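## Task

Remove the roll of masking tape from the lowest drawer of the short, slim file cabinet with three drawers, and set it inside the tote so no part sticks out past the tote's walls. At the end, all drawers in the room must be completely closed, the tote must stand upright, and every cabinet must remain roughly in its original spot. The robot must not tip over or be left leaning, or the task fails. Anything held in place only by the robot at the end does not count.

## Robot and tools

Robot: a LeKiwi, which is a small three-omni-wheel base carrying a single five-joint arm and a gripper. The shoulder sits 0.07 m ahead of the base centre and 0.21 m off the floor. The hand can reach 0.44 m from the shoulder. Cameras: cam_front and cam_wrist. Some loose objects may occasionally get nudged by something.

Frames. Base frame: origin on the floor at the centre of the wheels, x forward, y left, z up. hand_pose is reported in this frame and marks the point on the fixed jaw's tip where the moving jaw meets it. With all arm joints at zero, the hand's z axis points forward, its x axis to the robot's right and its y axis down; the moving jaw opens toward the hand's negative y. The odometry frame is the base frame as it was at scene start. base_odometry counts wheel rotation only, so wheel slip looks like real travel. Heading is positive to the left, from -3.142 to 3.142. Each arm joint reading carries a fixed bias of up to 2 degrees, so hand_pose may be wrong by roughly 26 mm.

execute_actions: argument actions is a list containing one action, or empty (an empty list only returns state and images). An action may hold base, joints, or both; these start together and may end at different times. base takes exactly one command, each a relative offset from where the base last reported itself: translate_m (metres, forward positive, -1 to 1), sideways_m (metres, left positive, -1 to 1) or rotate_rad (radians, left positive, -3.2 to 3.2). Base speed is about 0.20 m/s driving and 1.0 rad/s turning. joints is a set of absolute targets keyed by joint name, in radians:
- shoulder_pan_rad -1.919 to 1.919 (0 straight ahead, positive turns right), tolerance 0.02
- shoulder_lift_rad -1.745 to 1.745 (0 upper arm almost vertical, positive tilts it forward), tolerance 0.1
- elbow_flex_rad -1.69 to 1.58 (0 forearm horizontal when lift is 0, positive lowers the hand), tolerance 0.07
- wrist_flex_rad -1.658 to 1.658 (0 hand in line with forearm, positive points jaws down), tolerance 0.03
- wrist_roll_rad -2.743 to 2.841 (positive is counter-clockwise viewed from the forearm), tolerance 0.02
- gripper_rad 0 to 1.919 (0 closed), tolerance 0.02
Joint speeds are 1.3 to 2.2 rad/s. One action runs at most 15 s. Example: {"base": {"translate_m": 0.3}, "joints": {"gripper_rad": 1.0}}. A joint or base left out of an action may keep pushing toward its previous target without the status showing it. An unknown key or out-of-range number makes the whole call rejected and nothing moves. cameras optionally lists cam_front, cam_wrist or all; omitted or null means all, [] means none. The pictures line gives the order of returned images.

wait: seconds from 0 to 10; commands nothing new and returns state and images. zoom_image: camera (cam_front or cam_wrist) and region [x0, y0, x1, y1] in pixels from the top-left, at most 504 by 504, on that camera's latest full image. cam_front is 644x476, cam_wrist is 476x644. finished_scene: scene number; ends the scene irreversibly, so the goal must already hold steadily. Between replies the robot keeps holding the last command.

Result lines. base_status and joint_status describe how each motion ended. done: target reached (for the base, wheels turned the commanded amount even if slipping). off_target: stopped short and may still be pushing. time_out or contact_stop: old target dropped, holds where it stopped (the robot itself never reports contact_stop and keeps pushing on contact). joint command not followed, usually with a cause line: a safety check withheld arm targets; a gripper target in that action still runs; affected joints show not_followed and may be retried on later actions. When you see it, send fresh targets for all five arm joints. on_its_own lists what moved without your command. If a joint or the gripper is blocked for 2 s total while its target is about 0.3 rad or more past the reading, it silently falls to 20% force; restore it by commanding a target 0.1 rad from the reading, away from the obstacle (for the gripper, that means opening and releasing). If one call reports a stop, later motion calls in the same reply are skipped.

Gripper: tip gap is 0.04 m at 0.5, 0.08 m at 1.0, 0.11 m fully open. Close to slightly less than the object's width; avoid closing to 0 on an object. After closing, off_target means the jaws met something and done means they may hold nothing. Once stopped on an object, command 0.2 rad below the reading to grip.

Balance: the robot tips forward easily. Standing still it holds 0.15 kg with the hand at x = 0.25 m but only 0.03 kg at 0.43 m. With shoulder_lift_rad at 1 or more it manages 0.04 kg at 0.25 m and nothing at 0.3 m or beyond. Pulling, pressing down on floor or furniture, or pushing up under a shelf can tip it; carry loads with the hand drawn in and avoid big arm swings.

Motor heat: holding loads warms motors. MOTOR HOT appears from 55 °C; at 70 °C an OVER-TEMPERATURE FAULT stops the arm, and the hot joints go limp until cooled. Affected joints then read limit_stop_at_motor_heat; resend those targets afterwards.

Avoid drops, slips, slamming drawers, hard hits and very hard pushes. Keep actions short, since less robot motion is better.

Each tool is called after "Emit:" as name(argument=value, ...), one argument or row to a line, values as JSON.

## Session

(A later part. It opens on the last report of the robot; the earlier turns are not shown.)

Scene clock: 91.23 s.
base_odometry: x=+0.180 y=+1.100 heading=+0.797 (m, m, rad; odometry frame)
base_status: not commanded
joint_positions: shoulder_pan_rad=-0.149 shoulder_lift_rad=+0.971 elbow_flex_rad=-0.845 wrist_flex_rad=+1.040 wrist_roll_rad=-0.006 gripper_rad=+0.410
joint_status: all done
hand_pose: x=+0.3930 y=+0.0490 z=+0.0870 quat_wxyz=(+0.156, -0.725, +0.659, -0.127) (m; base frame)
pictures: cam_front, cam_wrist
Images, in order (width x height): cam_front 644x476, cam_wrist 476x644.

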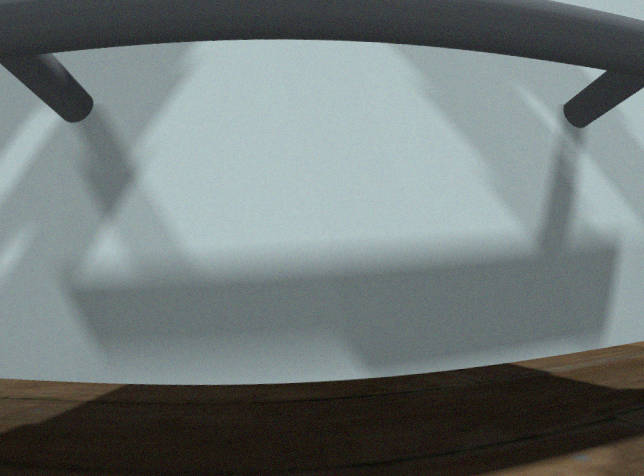

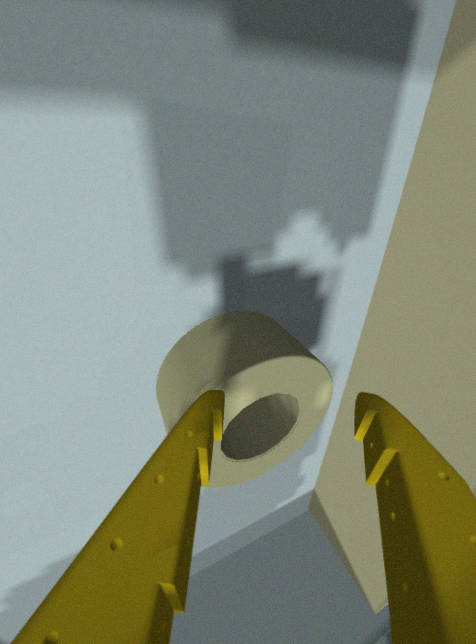

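Emit:
execute_actions(
  actions=[
    {"joints":{"shoulder_lift_rad":1.03,"wrist_flex_rad":0.95}},
  ],
)

Scene clock: 94.23 s.
base_odometry: x=+0.180 y=+1.100 heading=+0.797 (m, m, rad; odometry frame)
base_status: not commanded
joint_positions: shoulder_pan_rad=-0.151 shoulder_lift_rad=+1.020 elbow_flex_rad=-0.874 wrist_flex_rad=+0.955 wrist_roll_rad=-0.006 gripper_rad=+0.410
joint_status: all done
hand_pose: x=+0.4039 y=+0.0512 z=+0.0828 quat_wxyz=(+0.181, -0.720, +0.654, -0.147) (m; base frame)
pictures: cam_front, cam_wrist
Images, in order (width x height): cam_front 644x476, cam_wrist 476x644.

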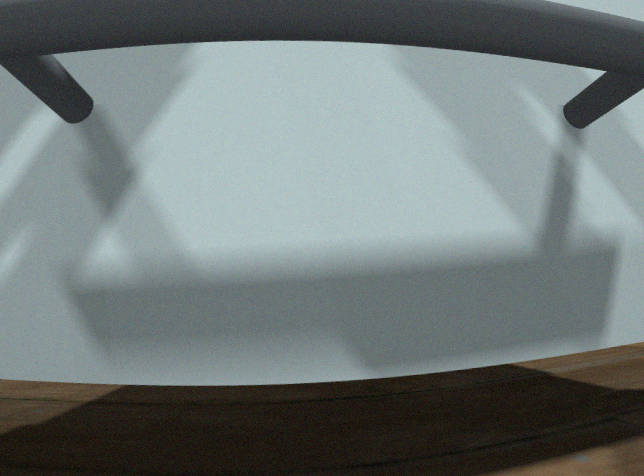

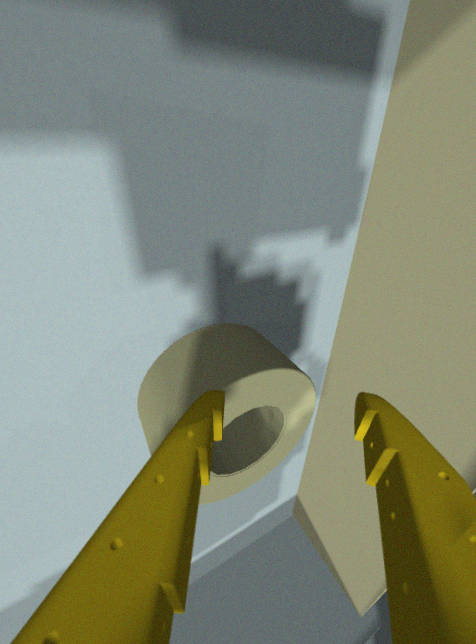

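Emit:
execute_actions(
  actions=[
    {"joints":{"shoulder_pan_rad":-0.12,"shoulder_lift_rad":1.0}},
  ],
  cameras=[],
)

Emit:
execute_actions(
  actions=[
    {"joints":{"shoulder_lift_rad":1.1,"wrist_flex_rad":0.9}},
  ],
)

Scene clock: 97.50 s.
base_odometry: x=+0.180 y=+1.100 heading=+0.797 (m, m, rad; odometry frame)
base_status: not commanded
joint_positions: shoulder_pan_rad=-0.148 shoulder_lift_rad=+1.018 elbow_flex_rad=-0.874 wrist_flex_rad=+0.952 wrist_roll_rad=-0.006 gripper_rad=+0.410
joint_status: shoulder_pan_rad off_target (ended at -0.147, target -0.120); the others done
hand_pose: x=+0.4047 y=+0.0502 z=+0.0835 quat_wxyz=(+0.182, -0.719, +0.655, -0.149) (m; base frame)
pictures: none
No camera images: the call's "cameras" was empty. Leave "cameras" out to get every camera's image.

Scene clock: 98.10 s.
base_odometry: x=+0.180 y=+1.100 heading=+0.797 (m, m, rad; odometry frame)
base_status: not commanded
joint_positions: shoulder_pan_rad=-0.143 shoulder_lift_rad=+1.046 elbow_flex_rad=-0.883 wrist_flex_rad=+0.902 wrist_roll_rad=-0.006 gripper_rad=+0.410
joint_status: all done
hand_pose: x=+0.4102 y=+0.0494 z=+0.0802 quat_wxyz=(+0.194, -0.714, +0.654, -0.159) (m; base frame)
pictures: cam_front, cam_wrist
Images, in order (width x height): cam_front 644x476, cam_wrist 476x644.

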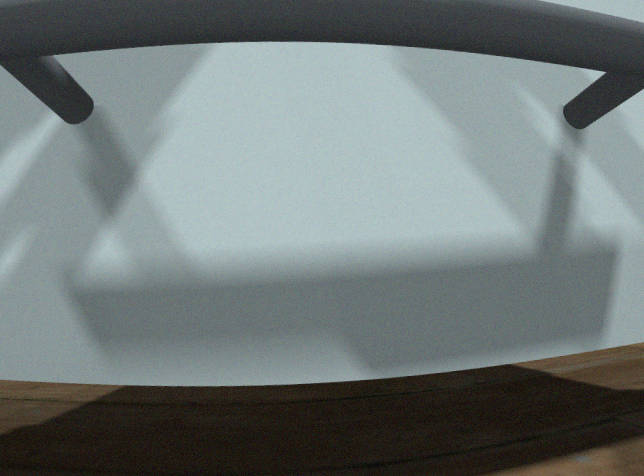

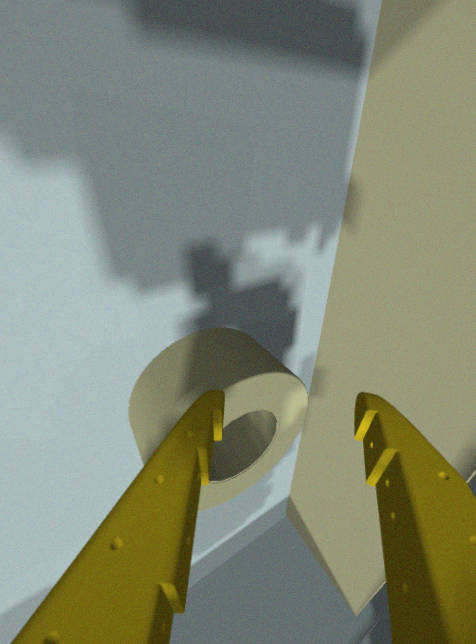

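Emit:
execute_actions(
  actions=[
    {"joints":{"shoulder_pan_rad":-0.12,"shoulder_lift_rad":1.05,"wrist_flex_rad":1.0,"gripper_rad":0.25}},
  ],
)

Scene clock: 101.17 s.
base_odometry: x=+0.180 y=+1.100 heading=+0.797 (m, m, rad; odometry frame)
base_status: not commanded
joint_positions: shoulder_pan_rad=-0.134 shoulder_lift_rad=+1.069 elbow_flex_rad=-0.877 wrist_flex_rad=+0.997 wrist_roll_rad=-0.006 gripper_rad=+0.260
joint_status: all done
hand_pose: x=+0.3926 y=+0.0438 z=+0.0660 quat_wxyz=(+0.146, -0.721, +0.666, -0.121) (m; base frame)
pictures: cam_front, cam_wrist
Images, in order (width x height): cam_front 644x476, cam_wrist 476x644.

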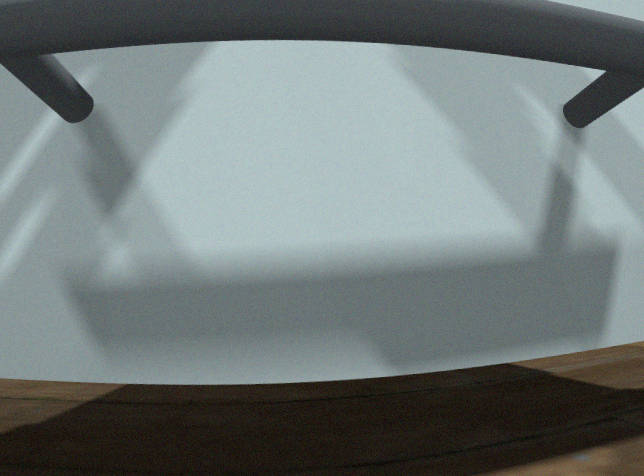

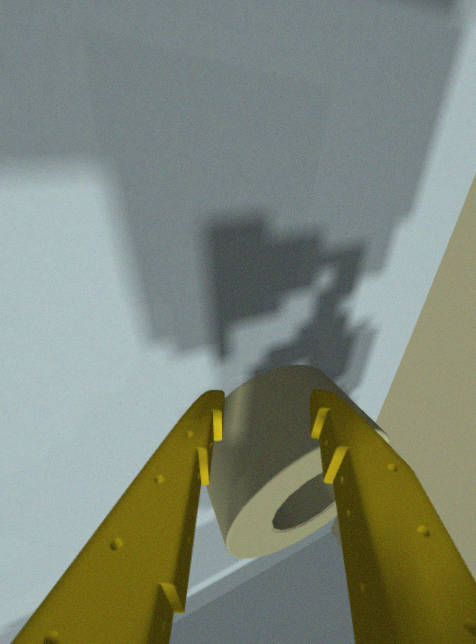

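Emit:
execute_actions(
  actions=[
    {"joints":{"shoulder_lift_rad":0.95,"gripper_rad":0.4}},
  ],
  cameras=[],
)

Emit:
execute_actions(
  actions=[
    {"joints":{"shoulder_pan_rad":-0.04,"wrist_flex_rad":1.07}},
  ],
  cameras=[],
)

Emit:
execute_actions(
  actions=[
    {"joints":{"shoulder_lift_rad":1.08,"wrist_flex_rad":1.0}},
  ],
)

Scene clock: 105.17 s.
base_odometry: x=+0.180 y=+1.100 heading=+0.797 (m, m, rad; odometry frame)
base_status: not commanded
joint_positions: shoulder_pan_rad=-0.132 shoulder_lift_rad=+1.020 elbow_flex_rad=-0.875 wrist_flex_rad=+0.998 wrist_roll_rad=-0.006 gripper_rad=+0.390
joint_status: all done
hand_pose: x=+0.3988 y=+0.0442 z=+0.0804 quat_wxyz=(+0.164, -0.717, +0.664, -0.136) (m; base frame)
pictures: none
No camera images: the call's "cameras" was empty. Leave "cameras" out to get every camera's image.

Scene clock: 105.83 s.
base_odometry: x=+0.180 y=+1.100 heading=+0.797 (m, m, rad; odometry frame)
base_status: not commanded
joint_positions: shoulder_pan_rad=-0.051 shoulder_lift_rad=+1.020 elbow_flex_rad=-0.875 wrist_flex_rad=+1.067 wrist_roll_rad=-0.006 gripper_rad=+0.390
joint_status: all done
hand_pose: x=+0.3908 y=+0.0165 z=+0.0767 quat_wxyz=(+0.133, -0.695, +0.697, -0.119) (m; base frame)
pictures: none
No camera images: the call's "cameras" was empty. Leave "cameras" out to get every camera's image.

Scene clock: 106.50 s.
base_odometry: x=+0.180 y=+1.100 heading=+0.797 (m, m, rad; odometry frame)
base_status: not commanded
joint_positions: shoulder_pan_rad=-0.049 shoulder_lift_rad=+1.095 elbow_flex_rad=-0.875 wrist_flex_rad=+1.009 wrist_roll_rad=-0.006 gripper_rad=+0.390
joint_status: all done
hand_pose: x=+0.3891 y=+0.0160 z=+0.0574 quat_wxyz=(+0.127, -0.695, +0.699, -0.114) (m; base frame)
pictures: cam_front, cam_wrist
Images, in order (width x height): cam_front 644x476, cam_wrist 476x644.

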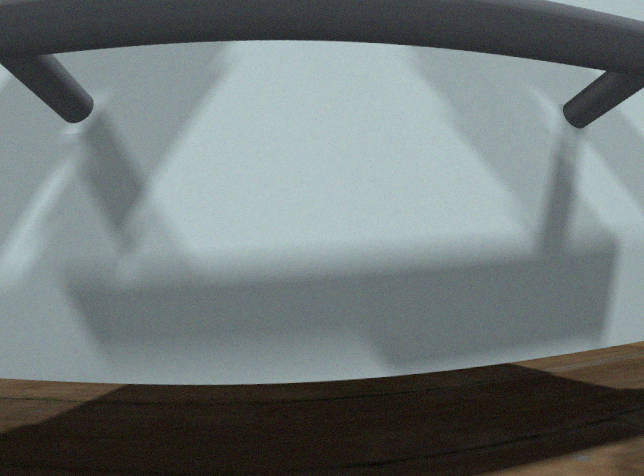

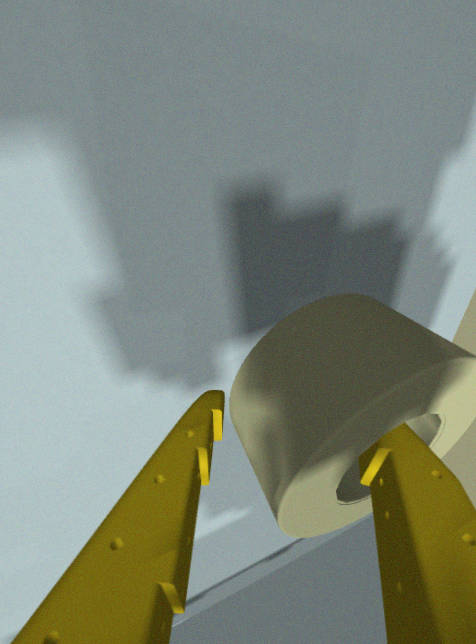

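Moving jaw in the hole. Close.

Emit:
execute_actions(
  actions=[
    {"joints":{"gripper_rad":0.1}},
  ],
  cameras=[],
)

Emit:
execute_actions(
  actions=[
    {"joints":{"shoulder_lift_rad":0.4,"elbow_flex_rad":-0.6,"wrist_flex_rad":1.4}},
  ],
)

Scene clock: 108.67 s.
base_odometry: x=+0.180 y=+1.100 heading=+0.797 (m, m, rad; odometry frame)
base_status: not commanded
joint_positions: shoulder_pan_rad=-0.049 shoulder_lift_rad=+1.095 elbow_flex_rad=-0.875 wrist_flex_rad=+1.007 wrist_roll_rad=-0.006 gripper_rad=+0.164
joint_status: gripper_rad off_target (ended at +0.164, target +0.100)
hand_pose: x=+0.3894 y=+0.0160 z=+0.0575 quat_wxyz=(+0.127, -0.695, +0.698, -0.115) (m; base frame)
pictures: none
No camera images: the call's "cameras" was empty. Leave "cameras" out to get every camera's image.

Scene clock: 109.67 s.
base_odometry: x=+0.180 y=+1.100 heading=+0.797 (m, m, rad; odometry frame)
base_status: not commanded
joint_positions: shoulder_pan_rad=-0.049 shoulder_lift_rad=+0.463 elbow_flex_rad=-0.595 wrist_flex_rad=+1.397 wrist_roll_rad=-0.006 gripper_rad=+0.164
joint_status: all done
hand_pose: x=+0.3462 y=+0.0138 z=+0.1645 quat_wxyz=(+0.113, -0.697, +0.701, -0.102) (m; base frame)
pictures: cam_front, cam_wrist
Images, in order (width x height): cam_front 644x476, cam_wrist 476x644.

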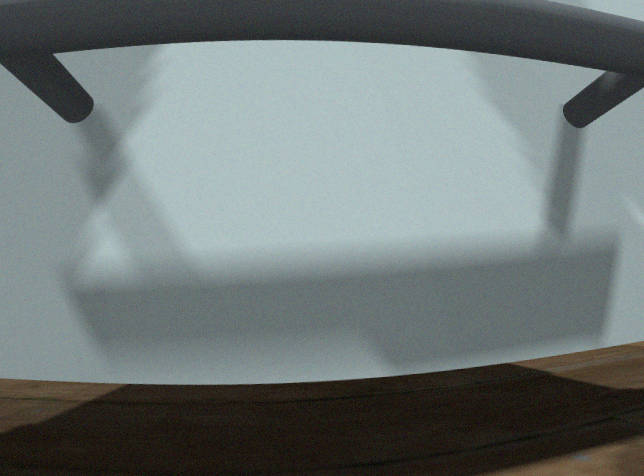

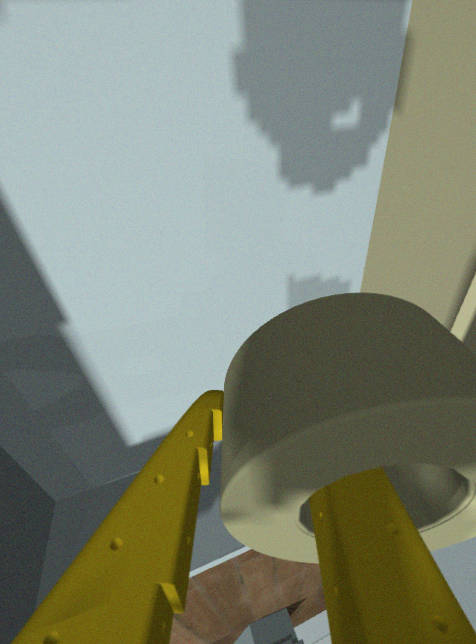

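Emit:
execute_actions(
  actions=[
    {"joints":{"gripper_rad":0.0,"shoulder_pan_rad":0,"shoulder_lift_rad":-0.5,"elbow_flex_rad":-0.3,"wrist_flex_rad":1.6}},
  ],
  cameras=[],
)

Emit:
execute_actions(
  actions=[
    {"base":{"translate_m":-0.35}},
  ],
  cameras=[],
)

Emit:
execute_actions(
  actions=[
    {"base":{"rotate_rad":-1.1}},
  ],
)

Scene clock: 113.70 s.
base_odometry: x=+0.180 y=+1.100 heading=+0.797 (m, m, rad; odometry frame)
base_status: not commanded
joint_positions: shoulder_pan_rad=-0.011 shoulder_lift_rad=-0.470 elbow_flex_rad=-0.296 wrist_flex_rad=+1.600 wrist_roll_rad=-0.006 gripper_rad=+0.155
joint_status: gripper_rad off_target (ended at +0.155, target +0.000); the others done
hand_pose: x=+0.2671 y=+0.0022 z=+0.2949 quat_wxyz=(+0.263, -0.645, +0.674, -0.246) (m; base frame)
pictures: none
No camera images: the call's "cameras" was empty. Leave "cameras" out to get every camera's image.

Scene clock: 116.43 s.
base_odometry: x=-0.064 y=+0.850 heading=+0.797 (m, m, rad; odometry frame)
base_status: done
joint_positions: shoulder_pan_rad=-0.011 shoulder_lift_rad=-0.470 elbow_flex_rad=-0.296 wrist_flex_rad=+1.600 wrist_roll_rad=-0.006 gripper_rad=+0.155
joint_status: not commanded
hand_pose: x=+0.2671 y=+0.0022 z=+0.2949 quat_wxyz=(+0.263, -0.645, +0.674, -0.246) (m; base frame)
pictures: none
No camera images: the call's "cameras" was empty. Leave "cameras" out to get every camera's image.

Scene clock: 118.50 s.
base_odometry: x=-0.064 y=+0.850 heading=-0.300 (m, m, rad; odometry frame)
base_status: done
joint_positions: shoulder_pan_rad=-0.011 shoulder_lift_rad=-0.473 elbow_flex_rad=-0.294 wrist_flex_rad=+1.600 wrist_roll_rad=-0.006 gripper_rad=+0.155
joint_status: not commanded
hand_pose: x=+0.2667 y=+0.0022 z=+0.2952 quat_wxyz=(+0.263, -0.645, +0.674, -0.247) (m; base frame)
pictures: cam_front, cam_wrist
Images, in order (width x height): cam_front 644x476, cam_wrist 476x644.

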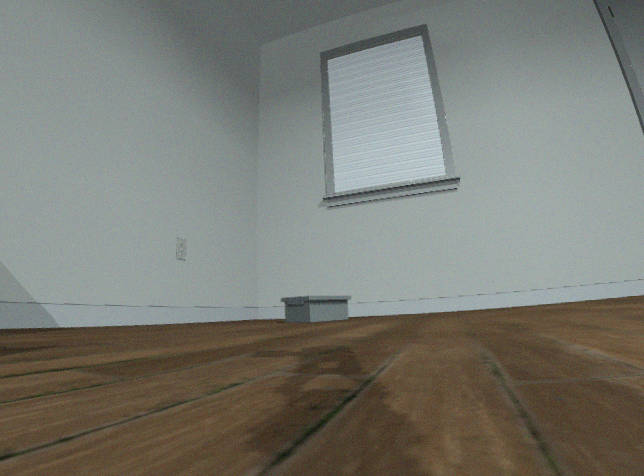

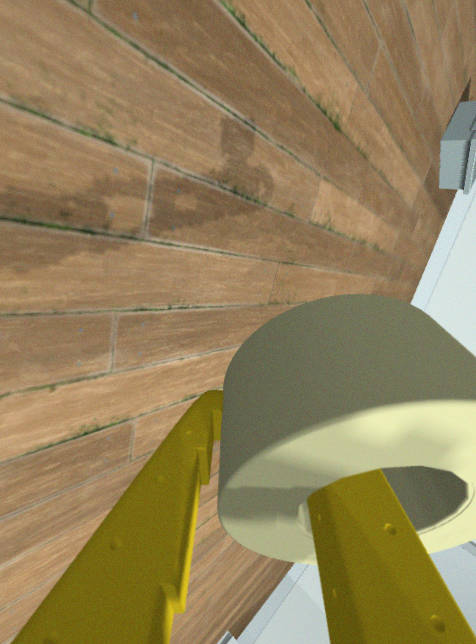

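Emit:
execute_actions(
  actions=[
    {"base":{"translate_m":1.0}},
  ],
)

Scene clock: 125.40 s.
base_odometry: x=+0.891 y=+0.554 heading=-0.300 (m, m, rad; odometry frame)
base_status: done
joint_positions: shoulder_pan_rad=-0.011 shoulder_lift_rad=-0.473 elbow_flex_rad=-0.294 wrist_flex_rad=+1.600 wrist_roll_rad=-0.006 gripper_rad=+0.155
joint_status: not commanded
hand_pose: x=+0.2667 y=+0.0022 z=+0.2952 quat_wxyz=(+0.263, -0.645, +0.674, -0.247) (m; base frame)
pictures: cam_front, cam_wrist
Images, in order (width x height): cam_front 644x476, cam_wrist 476x644.

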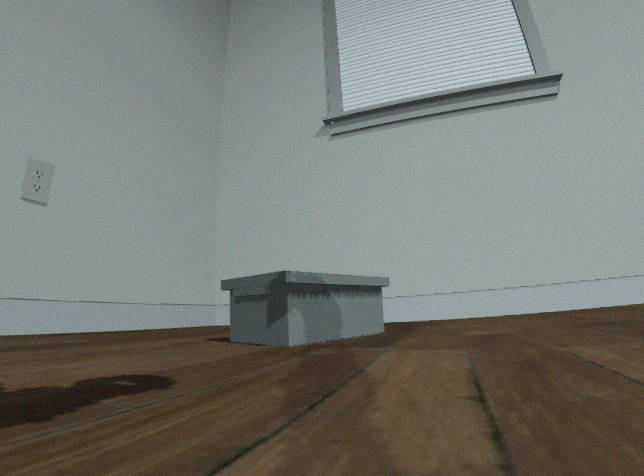

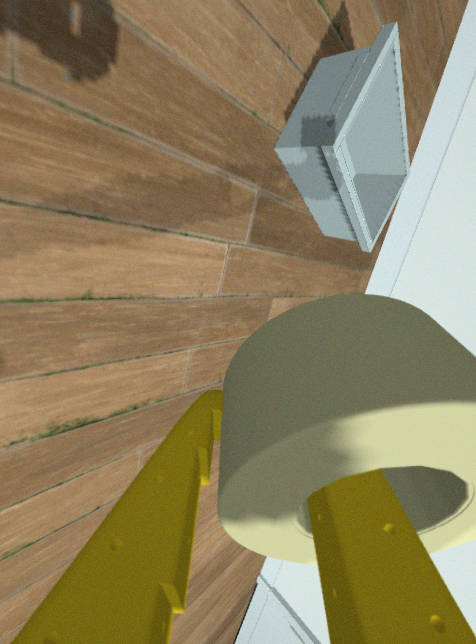

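Emit:
execute_actions(
  actions=[
    {"base":{"translate_m":0.42}},
  ],
)

Scene clock: 133.13 s.
base_odometry: x=+1.292 y=+0.431 heading=-0.300 (m, m, rad; odometry frame)
base_status: done
joint_positions: shoulder_pan_rad=-0.011 shoulder_lift_rad=-0.473 elbow_flex_rad=-0.294 wrist_flex_rad=+1.600 wrist_roll_rad=-0.006 gripper_rad=+0.155
joint_status: not commanded
hand_pose: x=+0.2667 y=+0.0022 z=+0.2952 quat_wxyz=(+0.263, -0.645, +0.674, -0.247) (m; base frame)
pictures: cam_front, cam_wrist
Images, in order (width x height): cam_front 644x476, cam_wrist 476x644.

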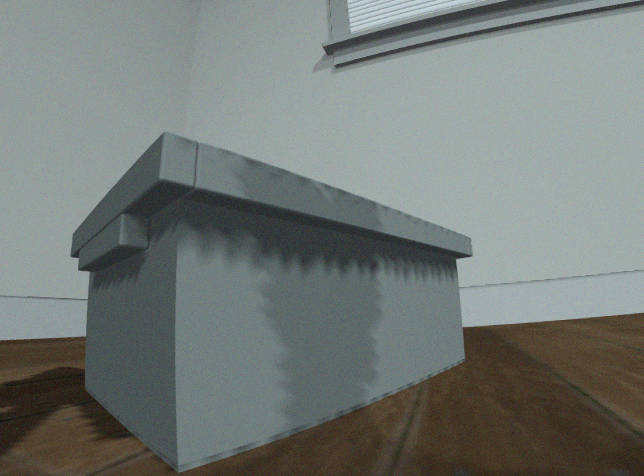

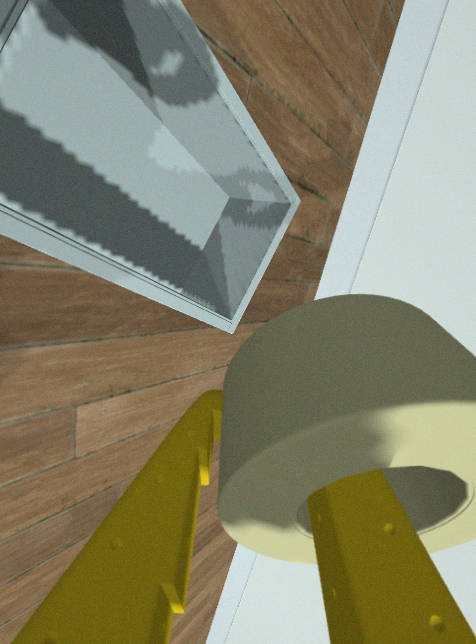

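Emit:
execute_actions(
  actions=[
    {"joints":{"shoulder_pan_rad":-0.25,"shoulder_lift_rad":0.3,"elbow_flex_rad":-0.7,"wrist_flex_rad":1.3}},
  ],
)

Scene clock: 136.47 s.
base_odometry: x=+1.292 y=+0.431 heading=-0.300 (m, m, rad; odometry frame)
base_status: not commanded
joint_positions: shoulder_pan_rad=-0.238 shoulder_lift_rad=+0.319 elbow_flex_rad=-0.661 wrist_flex_rad=+1.314 wrist_roll_rad=-0.006 gripper_rad=+0.155
joint_status: all done
hand_pose: x=+0.3600 y=+0.0711 z=+0.2201 quat_wxyz=(+0.237, -0.735, +0.611, -0.176) (m; base frame)
pictures: cam_front, cam_wrist
Images, in order (width x height): cam_front 644x476, cam_wrist 476x644.

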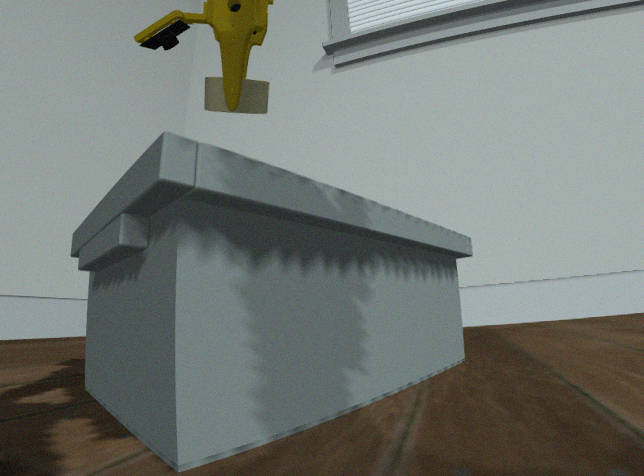

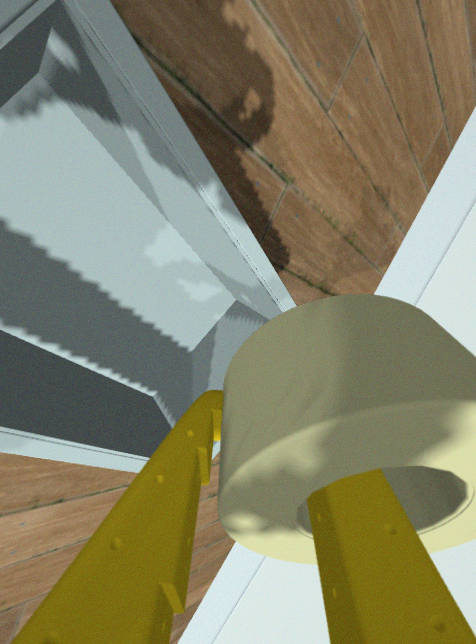

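Emit:
execute_actions(
  actions=[
    {"joints":{"wrist_flex_rad":1.65,"wrist_roll_rad":-1.57,"shoulder_lift_rad":0.2,"elbow_flex_rad":-0.5}},
  ],
)

Scene clock: 145.90 s.
base_odometry: x=+1.292 y=+0.431 heading=-0.300 (m, m, rad; odometry frame)
base_status: not commanded
joint_positions: shoulder_pan_rad=-0.238 shoulder_lift_rad=+0.257 elbow_flex_rad=-0.495 wrist_flex_rad=+1.647 wrist_roll_rad=-1.564 gripper_rad=+0.155
joint_status: all done
hand_pose: x=+0.3002 y=+0.0646 z=+0.1890 quat_wxyz=(+0.080, -0.097, +0.992, +0.011) (m; base frame)
pictures: cam_front, cam_wrist
Images, in order (width x height): cam_front 644x476, cam_wrist 476x644.

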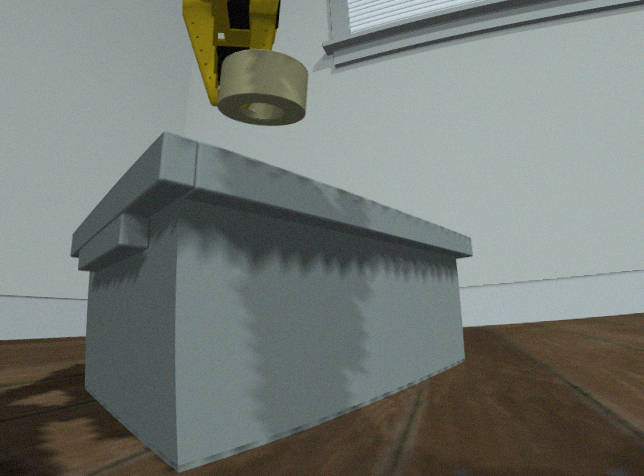

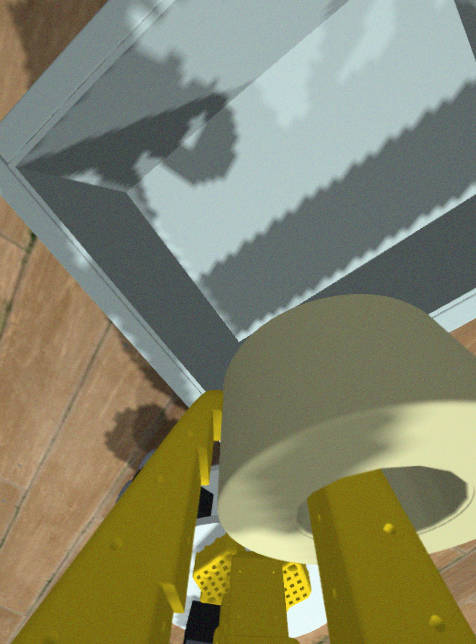

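Emit:
execute_actions(
  actions=[
    {"base":{"translate_m":0.06},"joints":{"shoulder_pan_rad":-0.08,"shoulder_lift_rad":0.3,"elbow_flex_rad":-0.6,"wrist_flex_rad":1.5}},
  ],
)

Scene clock: 150.40 s.
base_odometry: x=+1.348 y=+0.413 heading=-0.300 (m, m, rad; odometry frame)
base_status: done
joint_positions: shoulder_pan_rad=-0.091 shoulder_lift_rad=+0.314 elbow_flex_rad=-0.562 wrist_flex_rad=+1.509 wrist_roll_rad=-1.564 gripper_rad=+0.155
joint_status: all done
hand_pose: x=+0.3356 y=+0.0322 z=+0.1927 quat_wxyz=(+0.154, -0.024, +0.988, +0.010) (m; base frame)
pictures: cam_front, cam_wrist
Images, in order (width x height): cam_front 644x476, cam_wrist 476x644.

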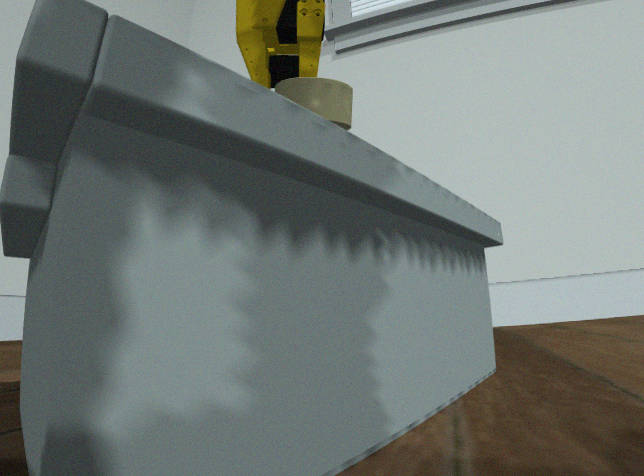

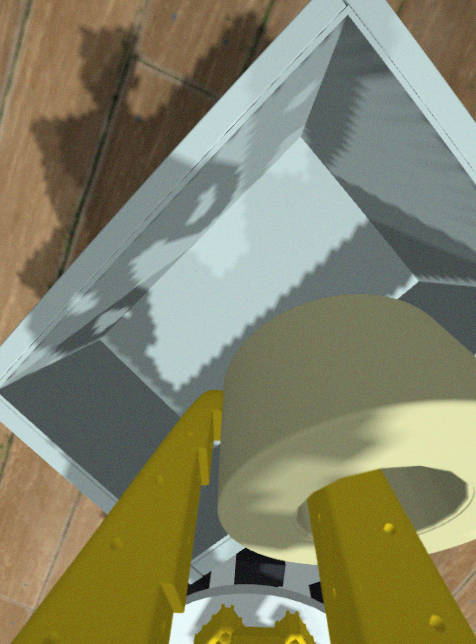

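Emit:
execute_actions(
  actions=[
    {"joints":{"shoulder_pan_rad":-0.22,"shoulder_lift_rad":0.4,"elbow_flex_rad":-0.65,"wrist_flex_rad":1.4}},
  ],
  cameras=[],
)

Emit:
execute_actions(
  actions=[
    {"joints":{"shoulder_lift_rad":0.65,"wrist_flex_rad":1.25}},
  ],
)

Scene clock: 153.17 s.
base_odometry: x=+1.348 y=+0.413 heading=-0.300 (m, m, rad; odometry frame)
base_status: not commanded
joint_positions: shoulder_pan_rad=-0.209 shoulder_lift_rad=+0.415 elbow_flex_rad=-0.612 wrist_flex_rad=+1.411 wrist_roll_rad=-1.564 gripper_rad=+0.155
joint_status: all done
hand_pose: x=+0.3479 y=+0.0675 z=+0.1816 quat_wxyz=(+0.176, -0.082, +0.981, +0.022) (m; base frame)
pictures: none
No camera images: the call's "cameras" was empty. Leave "cameras" out to get every camera's image.

Scene clock: 153.97 s.
base_odometry: x=+1.348 y=+0.413 heading=-0.300 (m, m, rad; odometry frame)
base_status: not commanded
joint_positions: shoulder_pan_rad=-0.209 shoulder_lift_rad=+0.673 elbow_flex_rad=-0.615 wrist_flex_rad=+1.261 wrist_roll_rad=-1.564 gripper_rad=+0.155
joint_status: all done
hand_pose: x=+0.3565 y=+0.0693 z=+0.1213 quat_wxyz=(+0.125, -0.083, +0.989, +0.016) (m; base frame)
pictures: cam_front, cam_wrist
Images, in order (width x height): cam_front 644x476, cam_wrist 476x644.

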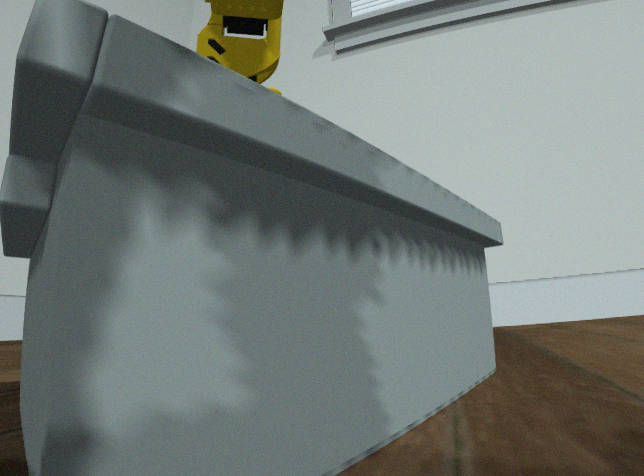

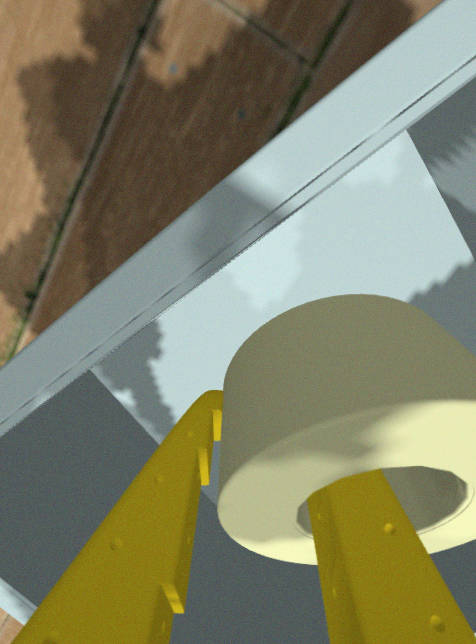

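Inside. Lower slightly, release, retract.

Emit:
execute_actions(
  actions=[
    {"joints":{"shoulder_lift_rad":0.8,"wrist_flex_rad":1.2}},
  ],
  cameras=[],
)

Emit:
execute_actions(
  actions=[
    {"joints":{"gripper_rad":0.4}},
  ],
  cameras=[],
)

Emit:
execute_actions(
  actions=[
    {"joints":{"shoulder_lift_rad":-0.1,"wrist_flex_rad":1.6}},
  ],
)

Scene clock: 157.00 s.
base_odometry: x=+1.348 y=+0.413 heading=-0.300 (m, m, rad; odometry frame)
base_status: not commanded
joint_positions: shoulder_pan_rad=-0.209 shoulder_lift_rad=+0.822 elbow_flex_rad=-0.616 wrist_flex_rad=+1.208 wrist_roll_rad=-1.564 gripper_rad=+0.155
joint_status: all done
hand_pose: x=+0.3493 y=+0.0678 z=+0.0840 quat_wxyz=(+0.078, -0.083, +0.993, +0.010) (m; base frame)
pictures: none
No camera images: the call's "cameras" was empty. Leave "cameras" out to get every camera's image.

Scene clock: 157.73 s.
base_odometry: x=+1.348 y=+0.413 heading=-0.300 (m, m, rad; odometry frame)
base_status: not commanded
joint_positions: shoulder_pan_rad=-0.209 shoulder_lift_rad=+0.822 elbow_flex_rad=-0.616 wrist_flex_rad=+1.207 wrist_roll_rad=-1.564 gripper_rad=+0.389
joint_status: all done
hand_pose: x=+0.3495 y=+0.0678 z=+0.0841 quat_wxyz=(+0.078, -0.083, +0.993, +0.010) (m; base frame)
pictures: none
No camera images: the call's "cameras" was empty. Leave "cameras" out to get every camera's image.

Scene clock: 158.83 s.
base_odometry: x=+1.348 y=+0.413 heading=-0.300 (m, m, rad; odometry frame)
base_status: not commanded
joint_positions: shoulder_pan_rad=-0.209 shoulder_lift_rad=-0.062 elbow_flex_rad=-0.624 wrist_flex_rad=+1.598 wrist_roll_rad=-1.564 gripper_rad=+0.390
joint_status: all done
hand_pose: x=+0.3108 y=+0.0596 z=+0.2855 quat_wxyz=(+0.321, -0.079, +0.943, +0.040) (m; base frame)
pictures: cam_front, cam_wrist
Images, in order (width x height): cam_front 644x476, cam_wrist 476x644.

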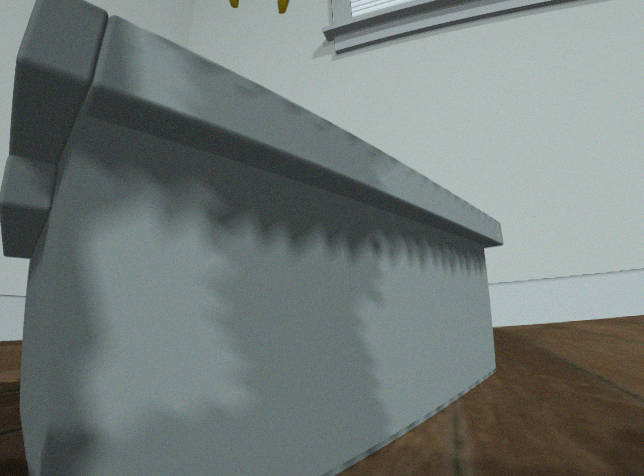

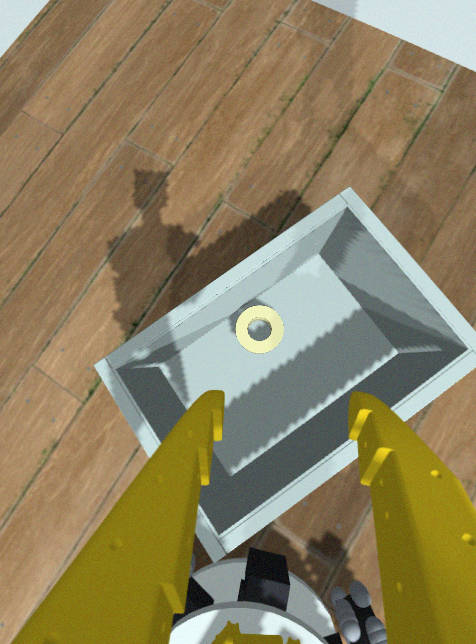

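Emit:
execute_actions(
  actions=[
    {"base":{"translate_m":-1.0}},
  ],
  cameras=[],
)

Emit:
execute_actions(
  actions=[
    {"base":{"translate_m":-0.48},"joints":{"shoulder_pan_rad":0,"shoulder_lift_rad":0.6,"elbow_flex_rad":1.1,"wrist_flex_rad":-1.6,"gripper_rad":0.05}},
  ],
  cameras=[],
)

Emit:
execute_actions(
  actions=[
    {"base":{"rotate_rad":1.097}},
  ],
  cameras=[],
)

Emit:
execute_actions(
  actions=[
    {"base":{"translate_m":0.45}},
  ],
)

Scene clock: 167.97 s.
base_odometry: x=+0.394 y=+0.708 heading=-0.300 (m, m, rad; odometry frame)
base_status: done
joint_positions: shoulder_pan_rad=-0.209 shoulder_lift_rad=-0.062 elbow_flex_rad=-0.624 wrist_flex_rad=+1.600 wrist_roll_rad=-1.564 gripper_rad=+0.390
joint_status: not commanded
hand_pose: x=+0.3106 y=+0.0595 z=+0.2853 quat_wxyz=(+0.320, -0.079, +0.943, +0.040) (m; base frame)
pictures: none
No camera images: the call's "cameras" was empty. Leave "cameras" out to get every camera's image.

Scene clock: 171.33 s.
base_odometry: x=-0.065 y=+0.850 heading=-0.300 (m, m, rad; odometry frame)
base_status: done
joint_positions: shoulder_pan_rad=-0.005 shoulder_lift_rad=+0.602 elbow_flex_rad=+1.103 wrist_flex_rad=-1.587 wrist_roll_rad=-1.564 gripper_rad=+0.060
joint_status: all done
hand_pose: x=+0.3306 y=+0.0090 z=+0.1324 quat_wxyz=(+0.663, +0.014, +0.748, +0.016) (m; base frame)
pictures: none
No camera images: the call's "cameras" was empty. Leave "cameras" out to get every camera's image.

Scene clock: 173.40 s.
base_odometry: x=-0.065 y=+0.850 heading=+0.793 (m, m, rad; odometry frame)
base_status: done
joint_positions: shoulder_pan_rad=-0.005 shoulder_lift_rad=+0.602 elbow_flex_rad=+1.103 wrist_flex_rad=-1.587 wrist_roll_rad=-1.564 gripper_rad=+0.060
joint_status: not commanded
hand_pose: x=+0.3306 y=+0.0090 z=+0.1324 quat_wxyz=(+0.663, +0.014, +0.748, +0.016) (m; base frame)
pictures: none
No camera images: the call's "cameras" was empty. Leave "cameras" out to get every camera's image.

Scene clock: 176.63 s.
base_odometry: x=+0.251 y=+1.170 heading=+0.793 (m, m, rad; odometry frame)
base_status: done
joint_positions: shoulder_pan_rad=-0.005 shoulder_lift_rad=+0.609 elbow_flex_rad=+1.114 wrist_flex_rad=-1.591 wrist_roll_rad=-1.564 gripper_rad=+0.060
joint_status: not commanded
hand_pose: x=+0.3286 y=+0.0090 z=+0.1302 quat_wxyz=(+0.659, +0.014, +0.752, +0.016) (m; base frame)
pictures: cam_front, cam_wrist
Images, in order (width x height): cam_front 644x476, cam_wrist 476x644.

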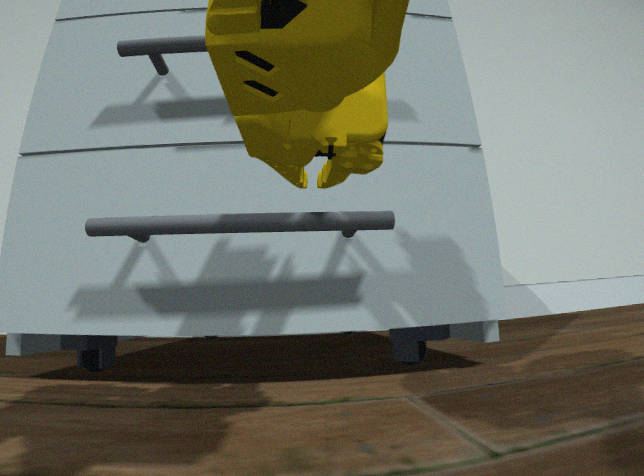

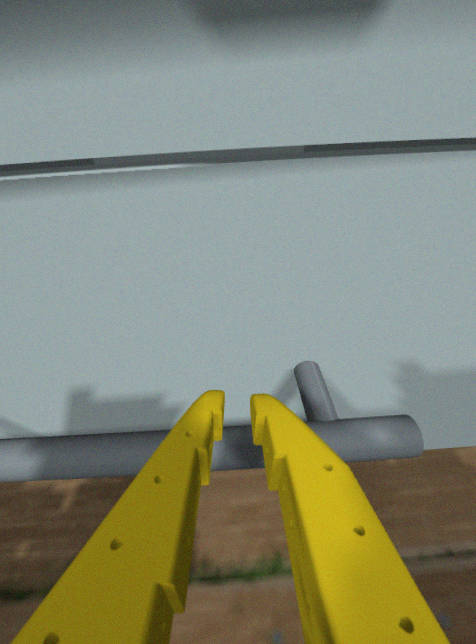

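Emit:
execute_actions(
  actions=[
    {"base":{"translate_m":0.06}},
  ],
  cameras=[],
)

Emit:
execute_actions(
  actions=[
    {"base":{"translate_m":-0.15}},
  ],
)

Scene clock: 179.10 s.
base_odometry: x=+0.292 y=+1.212 heading=+0.794 (m, m, rad; odometry frame)
base_status: done
joint_positions: shoulder_pan_rad=-0.005 shoulder_lift_rad=+0.612 elbow_flex_rad=+1.126 wrist_flex_rad=-1.594 wrist_roll_rad=-1.564 gripper_rad=+0.060
joint_status: not commanded
hand_pose: x=+0.3265 y=+0.0090 z=+0.1282 quat_wxyz=(+0.654, +0.014, +0.756, +0.015) (m; base frame)
pictures: none
No camera images: the call's "cameras" was empty. Leave "cameras" out to get every camera's image.

Scene clock: 180.83 s.
base_odometry: x=+0.187 y=+1.106 heading=+0.794 (m, m, rad; odometry frame)
base_status: done
joint_positions: shoulder_pan_rad=-0.005 shoulder_lift_rad=+0.612 elbow_flex_rad=+1.114 wrist_flex_rad=-1.594 wrist_roll_rad=-1.564 gripper_rad=+0.060
joint_status: not commanded
hand_pose: x=+0.3284 y=+0.0090 z=+0.1299 quat_wxyz=(+0.659, +0.014, +0.752, +0.016) (m; base frame)
pictures: cam_front, cam_wrist
Images, in order (width x height): cam_front 644x476, cam_wrist 476x644.

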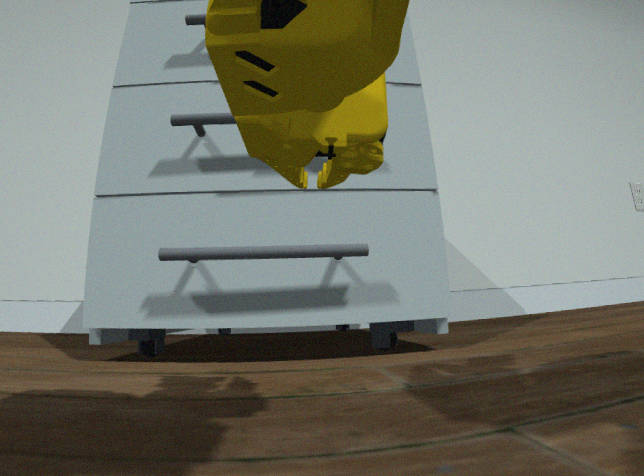

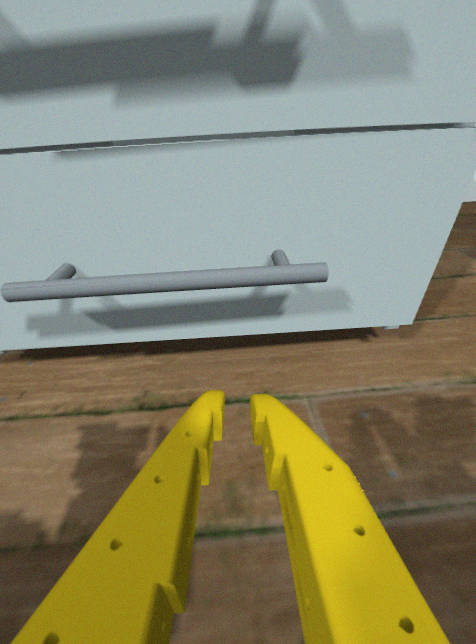

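Emit:
finished_scene(
  scene=2,
)

The scene is finished: the task was done.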